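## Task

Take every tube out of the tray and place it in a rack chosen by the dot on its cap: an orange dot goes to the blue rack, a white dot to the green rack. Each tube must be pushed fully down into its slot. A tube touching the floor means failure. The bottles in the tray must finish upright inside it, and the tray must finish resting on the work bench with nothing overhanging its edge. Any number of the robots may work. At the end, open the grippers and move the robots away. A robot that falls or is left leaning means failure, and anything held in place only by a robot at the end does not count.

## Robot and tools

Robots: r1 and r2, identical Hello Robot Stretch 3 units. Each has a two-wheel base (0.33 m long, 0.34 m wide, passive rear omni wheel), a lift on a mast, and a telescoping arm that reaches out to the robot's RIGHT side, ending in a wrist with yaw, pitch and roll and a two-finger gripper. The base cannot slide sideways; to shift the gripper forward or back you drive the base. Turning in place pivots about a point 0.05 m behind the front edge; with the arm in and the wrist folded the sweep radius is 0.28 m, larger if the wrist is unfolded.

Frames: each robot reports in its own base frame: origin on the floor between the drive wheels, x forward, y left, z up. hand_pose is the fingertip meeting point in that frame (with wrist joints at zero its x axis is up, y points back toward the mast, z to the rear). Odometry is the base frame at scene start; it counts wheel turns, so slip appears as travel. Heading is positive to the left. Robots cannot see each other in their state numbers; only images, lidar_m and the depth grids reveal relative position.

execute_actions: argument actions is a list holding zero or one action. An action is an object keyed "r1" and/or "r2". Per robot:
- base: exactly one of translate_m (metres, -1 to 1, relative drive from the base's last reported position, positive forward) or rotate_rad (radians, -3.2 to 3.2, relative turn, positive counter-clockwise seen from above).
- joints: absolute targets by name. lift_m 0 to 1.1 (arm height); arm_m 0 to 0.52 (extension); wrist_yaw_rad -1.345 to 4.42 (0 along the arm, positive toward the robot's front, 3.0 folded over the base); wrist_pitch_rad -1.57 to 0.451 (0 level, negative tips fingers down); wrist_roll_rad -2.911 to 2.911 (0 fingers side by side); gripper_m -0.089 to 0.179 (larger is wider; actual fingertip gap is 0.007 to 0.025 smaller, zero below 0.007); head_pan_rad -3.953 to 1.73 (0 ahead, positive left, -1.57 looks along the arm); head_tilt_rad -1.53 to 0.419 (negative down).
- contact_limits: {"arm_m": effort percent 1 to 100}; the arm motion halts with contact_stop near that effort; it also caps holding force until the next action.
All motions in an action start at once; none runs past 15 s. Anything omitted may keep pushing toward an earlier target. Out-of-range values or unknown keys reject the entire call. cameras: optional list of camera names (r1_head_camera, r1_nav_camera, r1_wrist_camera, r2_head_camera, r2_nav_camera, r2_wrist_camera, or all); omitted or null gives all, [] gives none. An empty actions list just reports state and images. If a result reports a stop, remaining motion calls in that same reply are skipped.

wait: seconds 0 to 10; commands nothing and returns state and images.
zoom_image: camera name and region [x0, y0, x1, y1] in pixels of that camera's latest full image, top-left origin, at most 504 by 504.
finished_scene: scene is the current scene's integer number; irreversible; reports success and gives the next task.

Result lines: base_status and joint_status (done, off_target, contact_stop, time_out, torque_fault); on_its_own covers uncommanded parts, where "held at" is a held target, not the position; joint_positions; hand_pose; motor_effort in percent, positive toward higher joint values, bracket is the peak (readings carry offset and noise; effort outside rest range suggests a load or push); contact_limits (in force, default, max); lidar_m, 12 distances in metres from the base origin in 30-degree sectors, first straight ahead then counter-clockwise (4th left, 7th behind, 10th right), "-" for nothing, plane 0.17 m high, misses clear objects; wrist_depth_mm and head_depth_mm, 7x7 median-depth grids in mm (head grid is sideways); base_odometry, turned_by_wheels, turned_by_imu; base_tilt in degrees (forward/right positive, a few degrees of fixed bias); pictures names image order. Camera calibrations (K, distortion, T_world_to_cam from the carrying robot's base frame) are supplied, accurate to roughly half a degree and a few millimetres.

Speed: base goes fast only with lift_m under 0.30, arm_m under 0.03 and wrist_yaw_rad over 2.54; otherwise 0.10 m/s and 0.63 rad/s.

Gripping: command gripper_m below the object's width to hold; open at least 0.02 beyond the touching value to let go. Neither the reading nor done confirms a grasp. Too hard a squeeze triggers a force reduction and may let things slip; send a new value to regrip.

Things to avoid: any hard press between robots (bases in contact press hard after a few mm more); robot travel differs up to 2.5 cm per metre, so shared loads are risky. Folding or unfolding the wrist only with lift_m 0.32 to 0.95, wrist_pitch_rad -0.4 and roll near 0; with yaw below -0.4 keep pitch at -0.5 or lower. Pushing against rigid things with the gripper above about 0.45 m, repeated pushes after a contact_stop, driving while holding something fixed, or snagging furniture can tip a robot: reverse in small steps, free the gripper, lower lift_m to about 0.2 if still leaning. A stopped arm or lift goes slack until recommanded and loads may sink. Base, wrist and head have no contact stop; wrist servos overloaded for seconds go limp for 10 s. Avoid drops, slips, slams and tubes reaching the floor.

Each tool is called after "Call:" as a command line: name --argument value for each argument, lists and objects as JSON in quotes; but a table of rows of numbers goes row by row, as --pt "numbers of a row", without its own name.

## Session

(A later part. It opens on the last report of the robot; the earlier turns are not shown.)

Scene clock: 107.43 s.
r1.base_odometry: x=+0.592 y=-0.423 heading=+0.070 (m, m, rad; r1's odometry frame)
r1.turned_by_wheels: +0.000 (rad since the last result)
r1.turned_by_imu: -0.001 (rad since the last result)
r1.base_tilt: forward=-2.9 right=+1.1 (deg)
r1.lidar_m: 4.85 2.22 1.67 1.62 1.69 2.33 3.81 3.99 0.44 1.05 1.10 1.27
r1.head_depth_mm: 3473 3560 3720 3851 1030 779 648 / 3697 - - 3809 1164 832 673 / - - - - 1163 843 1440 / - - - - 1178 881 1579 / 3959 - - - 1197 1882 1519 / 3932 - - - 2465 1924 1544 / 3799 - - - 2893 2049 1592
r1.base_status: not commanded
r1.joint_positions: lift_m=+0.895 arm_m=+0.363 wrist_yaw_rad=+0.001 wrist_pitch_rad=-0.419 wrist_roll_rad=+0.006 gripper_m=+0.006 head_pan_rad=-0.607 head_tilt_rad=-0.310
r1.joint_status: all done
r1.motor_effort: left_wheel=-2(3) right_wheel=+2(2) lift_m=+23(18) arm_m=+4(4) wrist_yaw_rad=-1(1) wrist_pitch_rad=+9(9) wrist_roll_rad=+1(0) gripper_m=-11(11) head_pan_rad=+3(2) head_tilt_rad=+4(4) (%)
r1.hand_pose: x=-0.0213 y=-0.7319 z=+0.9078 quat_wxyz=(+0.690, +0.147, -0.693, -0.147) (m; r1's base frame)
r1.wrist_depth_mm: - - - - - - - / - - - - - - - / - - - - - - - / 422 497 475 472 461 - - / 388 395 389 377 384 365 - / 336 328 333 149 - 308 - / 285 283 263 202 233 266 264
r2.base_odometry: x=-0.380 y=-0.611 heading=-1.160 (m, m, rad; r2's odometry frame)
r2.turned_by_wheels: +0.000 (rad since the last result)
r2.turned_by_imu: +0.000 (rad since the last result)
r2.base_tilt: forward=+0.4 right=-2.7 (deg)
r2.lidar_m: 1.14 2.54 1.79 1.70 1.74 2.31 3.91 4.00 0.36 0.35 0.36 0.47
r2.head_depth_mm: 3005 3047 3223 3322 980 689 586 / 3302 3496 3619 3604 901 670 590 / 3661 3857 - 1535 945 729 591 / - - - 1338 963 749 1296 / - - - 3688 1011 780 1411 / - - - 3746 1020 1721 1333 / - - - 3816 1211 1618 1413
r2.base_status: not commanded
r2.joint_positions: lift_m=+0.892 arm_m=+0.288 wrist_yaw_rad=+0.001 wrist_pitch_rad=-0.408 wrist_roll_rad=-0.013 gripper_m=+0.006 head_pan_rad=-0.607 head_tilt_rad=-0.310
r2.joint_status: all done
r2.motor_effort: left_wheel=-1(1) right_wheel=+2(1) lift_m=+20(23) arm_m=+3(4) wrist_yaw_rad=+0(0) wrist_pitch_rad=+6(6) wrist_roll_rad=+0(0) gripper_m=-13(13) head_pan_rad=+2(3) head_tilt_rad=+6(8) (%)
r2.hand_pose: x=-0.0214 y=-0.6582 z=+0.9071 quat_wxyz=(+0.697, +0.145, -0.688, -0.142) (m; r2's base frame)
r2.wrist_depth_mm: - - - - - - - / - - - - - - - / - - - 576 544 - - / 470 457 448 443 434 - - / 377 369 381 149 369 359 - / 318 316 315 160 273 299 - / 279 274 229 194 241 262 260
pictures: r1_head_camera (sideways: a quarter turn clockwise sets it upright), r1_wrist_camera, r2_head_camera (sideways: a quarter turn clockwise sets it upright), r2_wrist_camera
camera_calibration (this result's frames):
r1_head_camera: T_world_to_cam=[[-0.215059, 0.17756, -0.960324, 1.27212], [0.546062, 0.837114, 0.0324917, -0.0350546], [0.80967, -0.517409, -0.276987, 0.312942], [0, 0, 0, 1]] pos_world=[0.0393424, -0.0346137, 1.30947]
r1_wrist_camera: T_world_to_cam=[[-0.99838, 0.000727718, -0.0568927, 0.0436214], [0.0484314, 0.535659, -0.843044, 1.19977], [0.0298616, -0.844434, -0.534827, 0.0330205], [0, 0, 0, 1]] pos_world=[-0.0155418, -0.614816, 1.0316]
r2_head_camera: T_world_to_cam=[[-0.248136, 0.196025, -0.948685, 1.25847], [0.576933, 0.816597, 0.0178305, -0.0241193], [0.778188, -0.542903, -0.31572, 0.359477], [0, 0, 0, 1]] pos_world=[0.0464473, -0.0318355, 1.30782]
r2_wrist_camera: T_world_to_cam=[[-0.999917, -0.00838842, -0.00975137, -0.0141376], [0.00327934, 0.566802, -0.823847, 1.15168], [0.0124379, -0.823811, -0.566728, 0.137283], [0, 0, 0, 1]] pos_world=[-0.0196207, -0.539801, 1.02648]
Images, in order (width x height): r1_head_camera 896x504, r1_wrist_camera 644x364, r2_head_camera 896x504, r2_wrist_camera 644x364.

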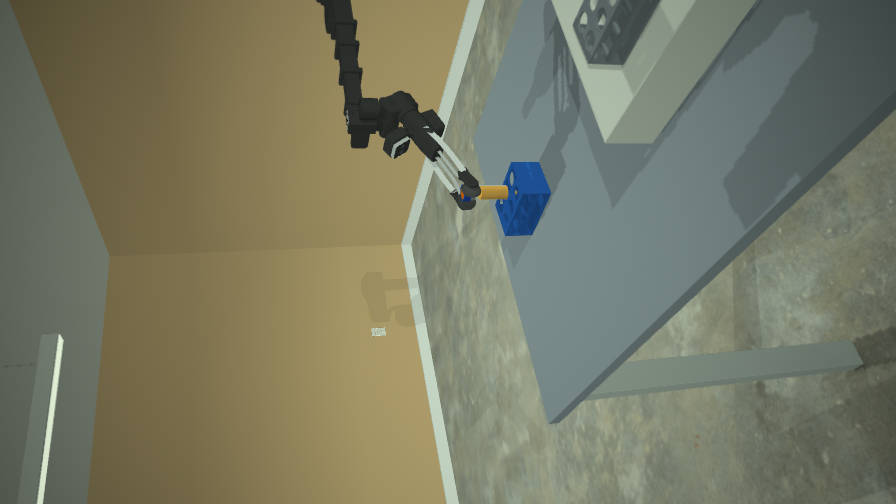

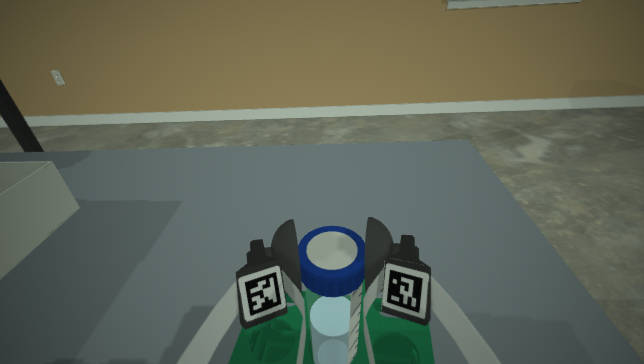

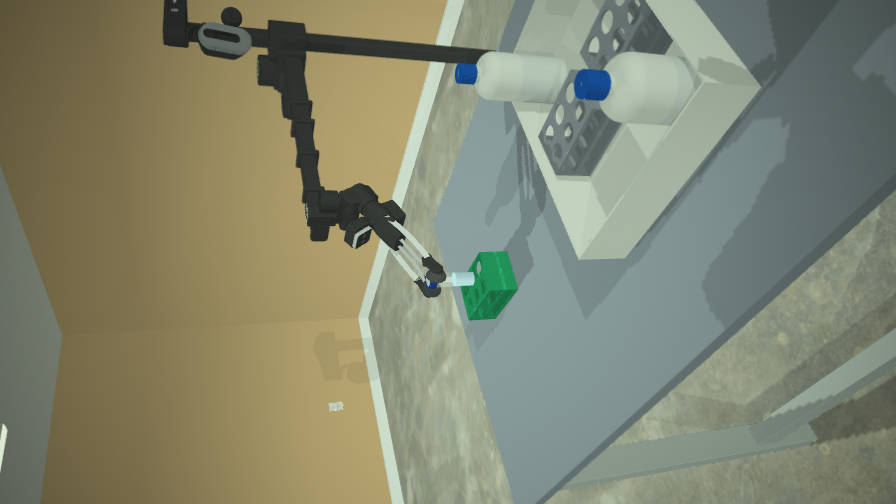

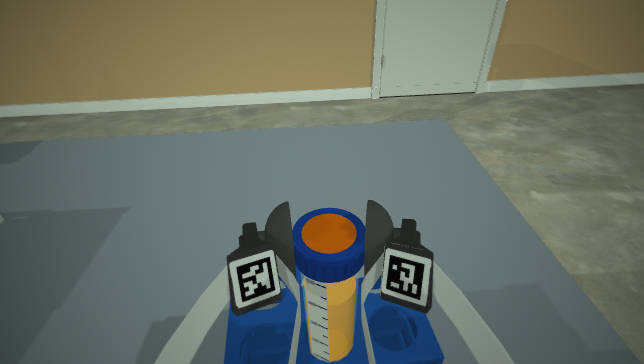

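Call:
execute_actions --actions '[{"r1":{"joints":{"lift_m":0.86}},"r2":{"joints":{"lift_m":0.857}}}]' --cameras '["r1_wrist_camera","r2_wrist_camera"]'

Call:
execute_actions --actions '[{"r1":{"joints":{"gripper_m":0.07}},"r2":{"joints":{"gripper_m":0.07}}}]' --cameras '["r1_wrist_camera","r2_wrist_camera"]'

Call:
execute_actions --actions '[{"r1":{"joints":{"arm_m":0.02,"lift_m":0.92}},"r2":{"joints":{"arm_m":0,"lift_m":0.92}}}]' --cameras '["r1_wrist_camera","r2_wrist_camera","r1_head_camera","r2_head_camera"]'

Scene clock: 114.07 s.
r1.base_odometry: x=+0.592 y=-0.423 heading=+0.070 (m, m, rad; r1's odometry frame)
r1.turned_by_wheels: +0.000 (rad since the last result)
r1.turned_by_imu: -0.001 (rad since the last result)
r1.base_tilt: forward=-3.1 right=+1.0 (deg)
r1.lidar_m: 4.84 2.23 1.67 1.62 1.68 2.34 3.83 4.00 0.44 1.05 1.10 1.28
r1.head_depth_mm: 3463 3630 3739 3844 1028 783 650 / 3732 - - 1617 1161 834 672 / - - - - 1172 840 1423 / - - - - 1187 885 1585 / 3912 - - - 1202 1891 1515 / 3850 - - - 2484 1911 1547 / 3775 - - - 2885 2035 1589
r1.base_status: not commanded
r1.joint_positions: lift_m=+0.860 arm_m=+0.363 wrist_yaw_rad=+0.001 wrist_pitch_rad=-0.402 wrist_roll_rad=+0.006 gripper_m=+0.006 head_pan_rad=-0.607 head_tilt_rad=-0.310
r1.joint_status: all done
r1.motor_effort: left_wheel=-1(2) right_wheel=+1(2) lift_m=+21(17) arm_m=+4(4) wrist_yaw_rad=-1(1) wrist_pitch_rad=+0(9) wrist_roll_rad=+0(0) gripper_m=-11(11) head_pan_rad=+3(3) head_tilt_rad=+4(4) (%)
r1.hand_pose: x=-0.0213 y=-0.7341 z=+0.8768 quat_wxyz=(+0.691, +0.141, -0.695, -0.141) (m; r1's base frame)
r1.wrist_depth_mm: - - - - - - - / - - - - - - - / - - - - - - - / 402 448 438 428 416 426 - / 364 355 350 338 347 328 - / 297 292 295 149 279 274 281 / 252 251 193 178 196 237 233
r2.base_odometry: x=-0.380 y=-0.611 heading=-1.160 (m, m, rad; r2's odometry frame)
r2.turned_by_wheels: +0.000 (rad since the last result)
r2.turned_by_imu: -0.001 (rad since the last result)
r2.base_tilt: forward=+0.5 right=-2.7 (deg)
r2.lidar_m: 1.14 2.54 1.79 1.70 1.74 2.31 3.92 4.02 0.37 0.35 0.36 0.47
r2.head_depth_mm: 2942 3021 3173 3299 981 690 587 / 3279 3438 3640 3614 903 668 589 / 3641 3933 - 1541 944 730 592 / - - - 1335 969 748 1292 / - - - 3651 1011 782 1419 / - - - 3731 1017 1735 1333 / - - - 3714 1210 1609 1415
r2.base_status: not commanded
r2.joint_positions: lift_m=+0.857 arm_m=+0.288 wrist_yaw_rad=+0.001 wrist_pitch_rad=-0.390 wrist_roll_rad=-0.013 gripper_m=+0.006 head_pan_rad=-0.607 head_tilt_rad=-0.310
r2.joint_status: all done
r2.motor_effort: left_wheel=-2(1) right_wheel=+2(1) lift_m=+18(19) arm_m=+3(3) wrist_yaw_rad=+1(1) wrist_pitch_rad=+1(6) wrist_roll_rad=+0(0) gripper_m=-12(15) head_pan_rad=+2(3) head_tilt_rad=+5(7) (%)
r2.hand_pose: x=-0.0214 y=-0.6604 z=+0.8762 quat_wxyz=(+0.698, +0.138, -0.689, -0.136) (m; r2's base frame)
r2.wrist_depth_mm: - - - - - - - / - - - - - - - / 547 531 532 512 498 - - / 427 412 398 400 390 405 - / 339 331 340 149 329 316 - / 284 279 280 158 222 270 269 / 244 243 199 170 179 231 231
pictures: r1_wrist_camera, r2_wrist_camera
camera_calibration (this result's frames):
r1_wrist_camera: T_world_to_cam=[[-0.998379, -0.000267553, -0.0569138, 0.0411523], [0.0484417, 0.52095, -0.852212, 1.17205], [0.0298772, -0.853587, -0.520092, -0.00500816], [0, 0, 0, 1]] pos_world=[-0.0155409, -0.614843, 0.998572]
r2_wrist_camera: T_world_to_cam=[[-0.999917, -0.00856023, -0.00960993, -0.0146931], [0.00328609, 0.552138, -0.833746, 1.12645], [0.0124431, -0.833709, -0.552064, 0.0986134], [0, 0, 0, 1]] pos_world=[-0.0196206, -0.539865, 0.993471]
Images, in order (width x height): r1_wrist_camera 644x364, r2_wrist_camera 644x364.

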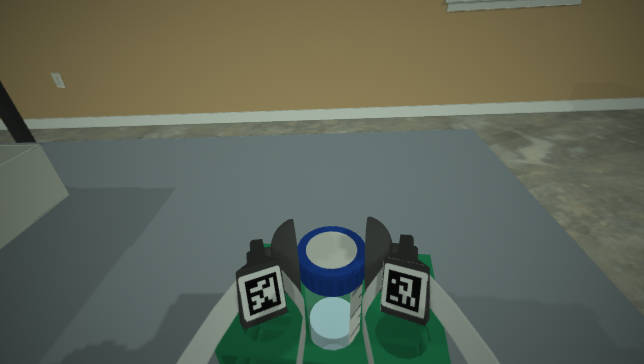

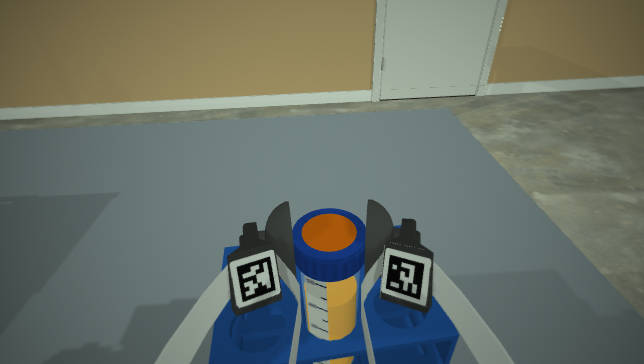

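Scene clock: 115.20 s.
r1.base_odometry: x=+0.592 y=-0.423 heading=+0.070 (m, m, rad; r1's odometry frame)
r1.turned_by_wheels: +0.000 (rad since the last result)
r1.turned_by_imu: +0.000 (rad since the last result)
r1.base_tilt: forward=-3.0 right=+1.2 (deg)
r1.lidar_m: 4.85 2.22 1.67 1.62 1.69 2.33 3.82 3.99 0.44 1.05 1.10 1.27
r1.head_depth_mm: 3484 3637 3752 3815 1028 781 648 / 3707 - - 1605 1163 833 672 / - - - - 1173 836 1422 / - - - - 1192 886 1568 / 3937 - - - 1203 1872 1531 / 3829 - - - 2437 1873 1541 / 3821 - - - 2883 2045 1596
r1.base_status: not commanded
r1.joint_positions: lift_m=+0.860 arm_m=+0.363 wrist_yaw_rad=+0.001 wrist_pitch_rad=-0.415 wrist_roll_rad=+0.006 gripper_m=+0.070 head_pan_rad=-0.607 head_tilt_rad=-0.310
r1.joint_status: all done
r1.motor_effort: left_wheel=-3(2) right_wheel=+2(2) lift_m=+22(22) arm_m=+4(4) wrist_yaw_rad=-1(1) wrist_pitch_rad=+7(7) wrist_roll_rad=+0(0) gripper_m=+0(88) head_pan_rad=+3(3) head_tilt_rad=+4(4) (%)
r1.hand_pose: x=-0.0213 y=-0.7324 z=+0.8737 quat_wxyz=(+0.690, +0.146, -0.694, -0.146) (m; r1's base frame)
r1.wrist_depth_mm: - - - - - - - / - - - - - - - / - - - 542 532 - - / 401 431 424 415 407 410 - / 353 350 352 164 337 321 - / 294 287 - 185 204 272 266 / 251 248 221 178 180 232 229
r2.base_odometry: x=-0.380 y=-0.611 heading=-1.160 (m, m, rad; r2's odometry frame)
r2.turned_by_wheels: +0.000 (rad since the last result)
r2.turned_by_imu: +0.000 (rad since the last result)
r2.base_tilt: forward=+0.3 right=-2.8 (deg)
r2.lidar_m: 1.14 2.54 1.79 1.70 1.74 2.31 3.89 4.02 0.36 0.35 0.36 0.47
r2.head_depth_mm: 2988 3068 3186 3310 978 690 587 / 3239 3511 3615 3607 901 670 588 / 3670 3841 - 1549 951 730 590 / - - - 1330 965 750 1296 / - - - 3666 1012 777 1420 / - - - 3765 1021 1728 1341 / - - - 3727 1209 1609 1418
r2.base_status: not commanded
r2.joint_positions: lift_m=+0.857 arm_m=+0.288 wrist_yaw_rad=+0.001 wrist_pitch_rad=-0.403 wrist_roll_rad=-0.013 gripper_m=+0.070 head_pan_rad=-0.607 head_tilt_rad=-0.310
r2.joint_status: all done
r2.motor_effort: left_wheel=-2(1) right_wheel=+1(1) lift_m=+20(20) arm_m=+3(3) wrist_yaw_rad=+0(0) wrist_pitch_rad=+4(5) wrist_roll_rad=+0(0) gripper_m=-1(79) head_pan_rad=+2(2) head_tilt_rad=+7(6) (%)
r2.hand_pose: x=-0.0214 y=-0.6589 z=+0.8732 quat_wxyz=(+0.698, +0.143, -0.688, -0.141) (m; r2's base frame)
r2.wrist_depth_mm: - - - - - - - / - - - - - - - / 541 517 511 505 479 - - / 405 400 388 386 384 395 - / 330 326 333 146 310 306 - / 281 276 247 166 216 266 258 / 238 239 213 173 190 229 226
pictures: r1_wrist_camera, r2_wrist_camera
camera_calibration (this result's frames):
r1_wrist_camera: T_world_to_cam=[[-0.99838, 0.000490157, -0.0568965, 0.0415149], [0.0484322, 0.53214, -0.84527, 1.17072], [0.0298626, -0.846656, -0.531302, 0.00966458], [0, 0, 0, 1]] pos_world=[-0.0155417, -0.614827, 0.997075]
r2_wrist_camera: T_world_to_cam=[[-0.999917, -0.00843625, -0.00970833, -0.0145421], [0.00327908, 0.56267, -0.826675, 1.1239], [0.0124366, -0.826639, -0.562596, 0.112123], [0, 0, 0, 1]] pos_world=[-0.0196207, -0.539824, 0.992041]
Images, in order (width x height): r1_wrist_camera 644x364, r2_wrist_camera 644x364.

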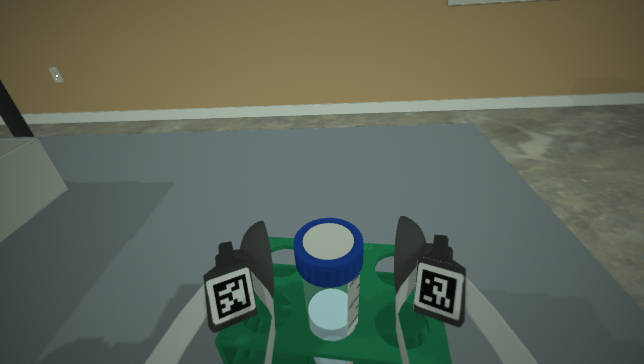

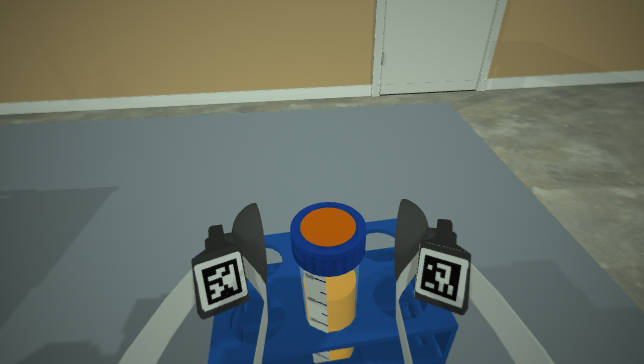

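Scene clock: 118.93 s.
r1.base_odometry: x=+0.592 y=-0.423 heading=+0.070 (m, m, rad; r1's odometry frame)
r1.turned_by_wheels: +0.000 (rad since the last result)
r1.turned_by_imu: -0.001 (rad since the last result)
r1.base_tilt: forward=-3.0 right=+1.1 (deg)
r1.lidar_m: 4.84 2.23 1.67 1.61 1.69 2.34 3.83 3.99 0.44 1.06 1.10 1.27
r1.head_depth_mm: 3483 3678 3622 3841 1028 780 648 / 3742 - - - 1163 835 671 / - - - - 1177 840 1434 / - - - - 1185 885 1562 / 3857 - - - 1198 1882 1523 / 3918 - - - 2465 1903 1535 / 3820 - - - 2874 2058 1600
r1.base_status: not commanded
r1.joint_positions: lift_m=+0.920 arm_m=+0.020 wrist_yaw_rad=+0.000 wrist_pitch_rad=-0.416 wrist_roll_rad=+0.006 gripper_m=+0.070 head_pan_rad=-0.607 head_tilt_rad=-0.310
r1.joint_status: all done
r1.motor_effort: left_wheel=-3(2) right_wheel=+2(2) lift_m=+35(33) arm_m=-1(1) wrist_yaw_rad=+0(1) wrist_pitch_rad=+7(7) wrist_roll_rad=+1(1) gripper_m=+0(0) head_pan_rad=+2(3) head_tilt_rad=+4(4) (%)
r1.hand_pose: x=-0.0215 y=-0.3899 z=+0.9328 quat_wxyz=(+0.690, +0.146, -0.694, -0.147) (m; r1's base frame)
r1.wrist_depth_mm: - - - - - - - / - - - - - - - / 651 641 719 544 674 - - / 426 534 536 509 509 - - / 425 438 442 418 425 419 - / 368 363 - 349 347 343 - / 314 312 303 301 297 291 963
r2.base_odometry: x=-0.380 y=-0.611 heading=-1.160 (m, m, rad; r2's odometry frame)
r2.turned_by_wheels: +0.000 (rad since the last result)
r2.turned_by_imu: +0.000 (rad since the last result)
r2.base_tilt: forward=+0.4 right=-2.8 (deg)
r2.lidar_m: 1.14 2.54 1.79 1.70 1.75 2.31 3.91 4.02 0.37 0.35 0.35 0.47
r2.head_depth_mm: 3044 3055 3160 3349 981 692 586 / 3356 3540 1730 3577 897 669 590 / 3581 3839 - 1551 948 731 592 / - - - 1557 966 749 1289 / - - - 3709 1019 781 1411 / - - - 3763 1022 1731 1336 / - - - 3749 1214 1622 1423
r2.base_status: not commanded
r2.joint_positions: lift_m=+0.920 arm_m=+0.000 wrist_yaw_rad=+0.001 wrist_pitch_rad=-0.404 wrist_roll_rad=-0.013 gripper_m=+0.070 head_pan_rad=-0.607 head_tilt_rad=-0.310
r2.joint_status: all done
r2.motor_effort: left_wheel=-1(2) right_wheel=+2(1) lift_m=+26(26) arm_m=-3(5) wrist_yaw_rad=+0(1) wrist_pitch_rad=+5(5) wrist_roll_rad=+0(0) gripper_m=-1(0) head_pan_rad=+2(3) head_tilt_rad=+6(6) (%)
r2.hand_pose: x=-0.0214 y=-0.3715 z=+0.9356 quat_wxyz=(+0.697, +0.143, -0.688, -0.141) (m; r2's base frame)
r2.wrist_depth_mm: - - - - - - - / - - - - - - - / 624 626 655 476 627 - - / 476 518 505 472 484 - - / 422 416 424 405 415 402 - / 359 356 331 349 331 345 - / 309 305 304 301 296 291 304
pictures: r1_head_camera (sideways: a quarter turn clockwise sets it upright), r1_wrist_camera, r2_head_camera (sideways: a quarter turn clockwise sets it upright), r2_wrist_camera
camera_calibration (this result's frames):
r1_head_camera: T_world_to_cam=[[-0.214952, 0.17743, -0.960372, 1.27218], [0.545919, 0.837208, 0.0324867, -0.0350471], [0.809795, -0.517302, -0.276822, 0.312725], [0, 0, 0, 1]] pos_world=[0.039347, -0.0346074, 1.30947]
r1_wrist_camera: T_world_to_cam=[[-0.998379, 0.00134544, -0.0568946, 0.0448657], [0.0488482, 0.533208, -0.844573, 1.03821], [0.0292003, -0.845983, -0.53241, 0.332326], [0, 0, 0, 1]] pos_world=[-0.0156255, -0.272499, 1.05633]
r2_head_camera: T_world_to_cam=[[-0.248048, 0.195909, -0.948732, 1.25853], [0.576815, 0.81668, 0.0178317, -0.0241202], [0.778304, -0.542819, -0.315579, 0.359292], [0, 0, 0, 1]] pos_world=[0.0464511, -0.0318292, 1.30783]
r2_wrist_camera: T_world_to_cam=[[-0.999917, -0.00842368, -0.0097176, -0.0114987], [0.00327933, 0.563633, -0.826019, 1.0135], [0.0124353, -0.825982, -0.563559, 0.385956], [0, 0, 0, 1]] pos_world=[-0.0196208, -0.252545, 1.05457]
Images, in order (width x height): r1_head_camera 896x504, r1_wrist_camera 644x364, r2_head_camera 896x504, r2_wrist_camera 644x364.

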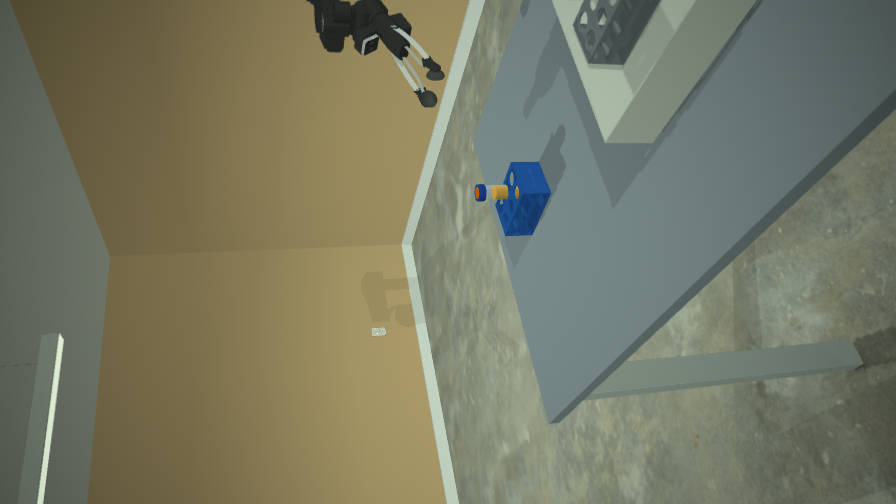

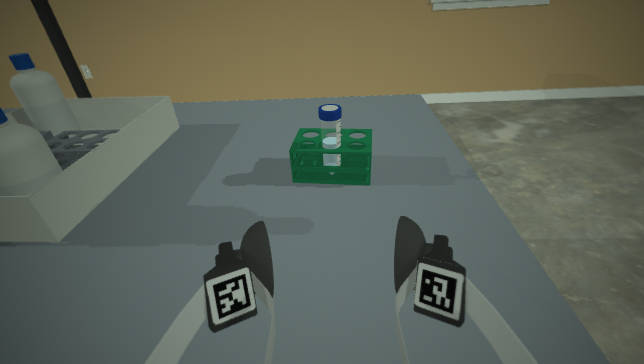

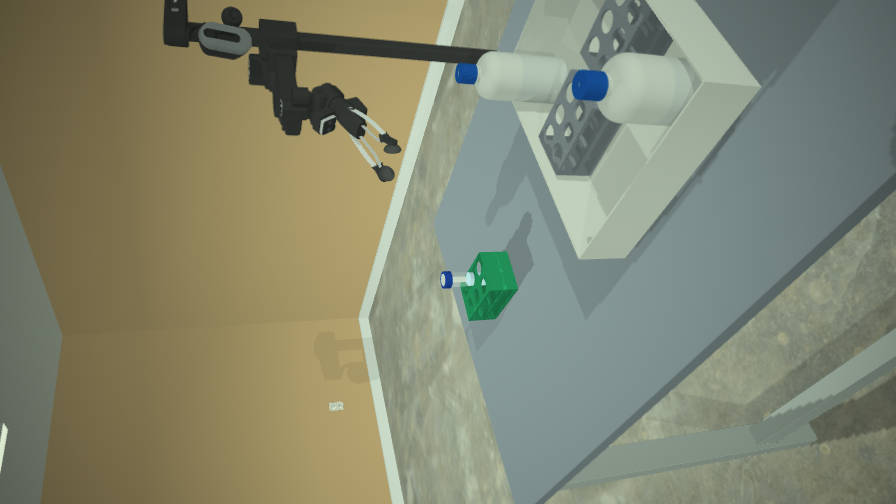

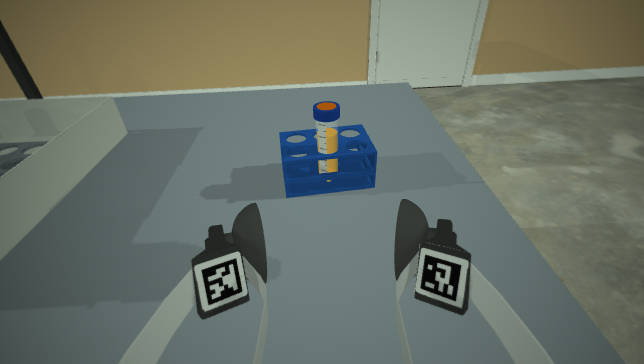

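Both bottomed out 4 mm below their height in the tray.

Call:
finished_scene --scene 1

The scene is finished: the task was done.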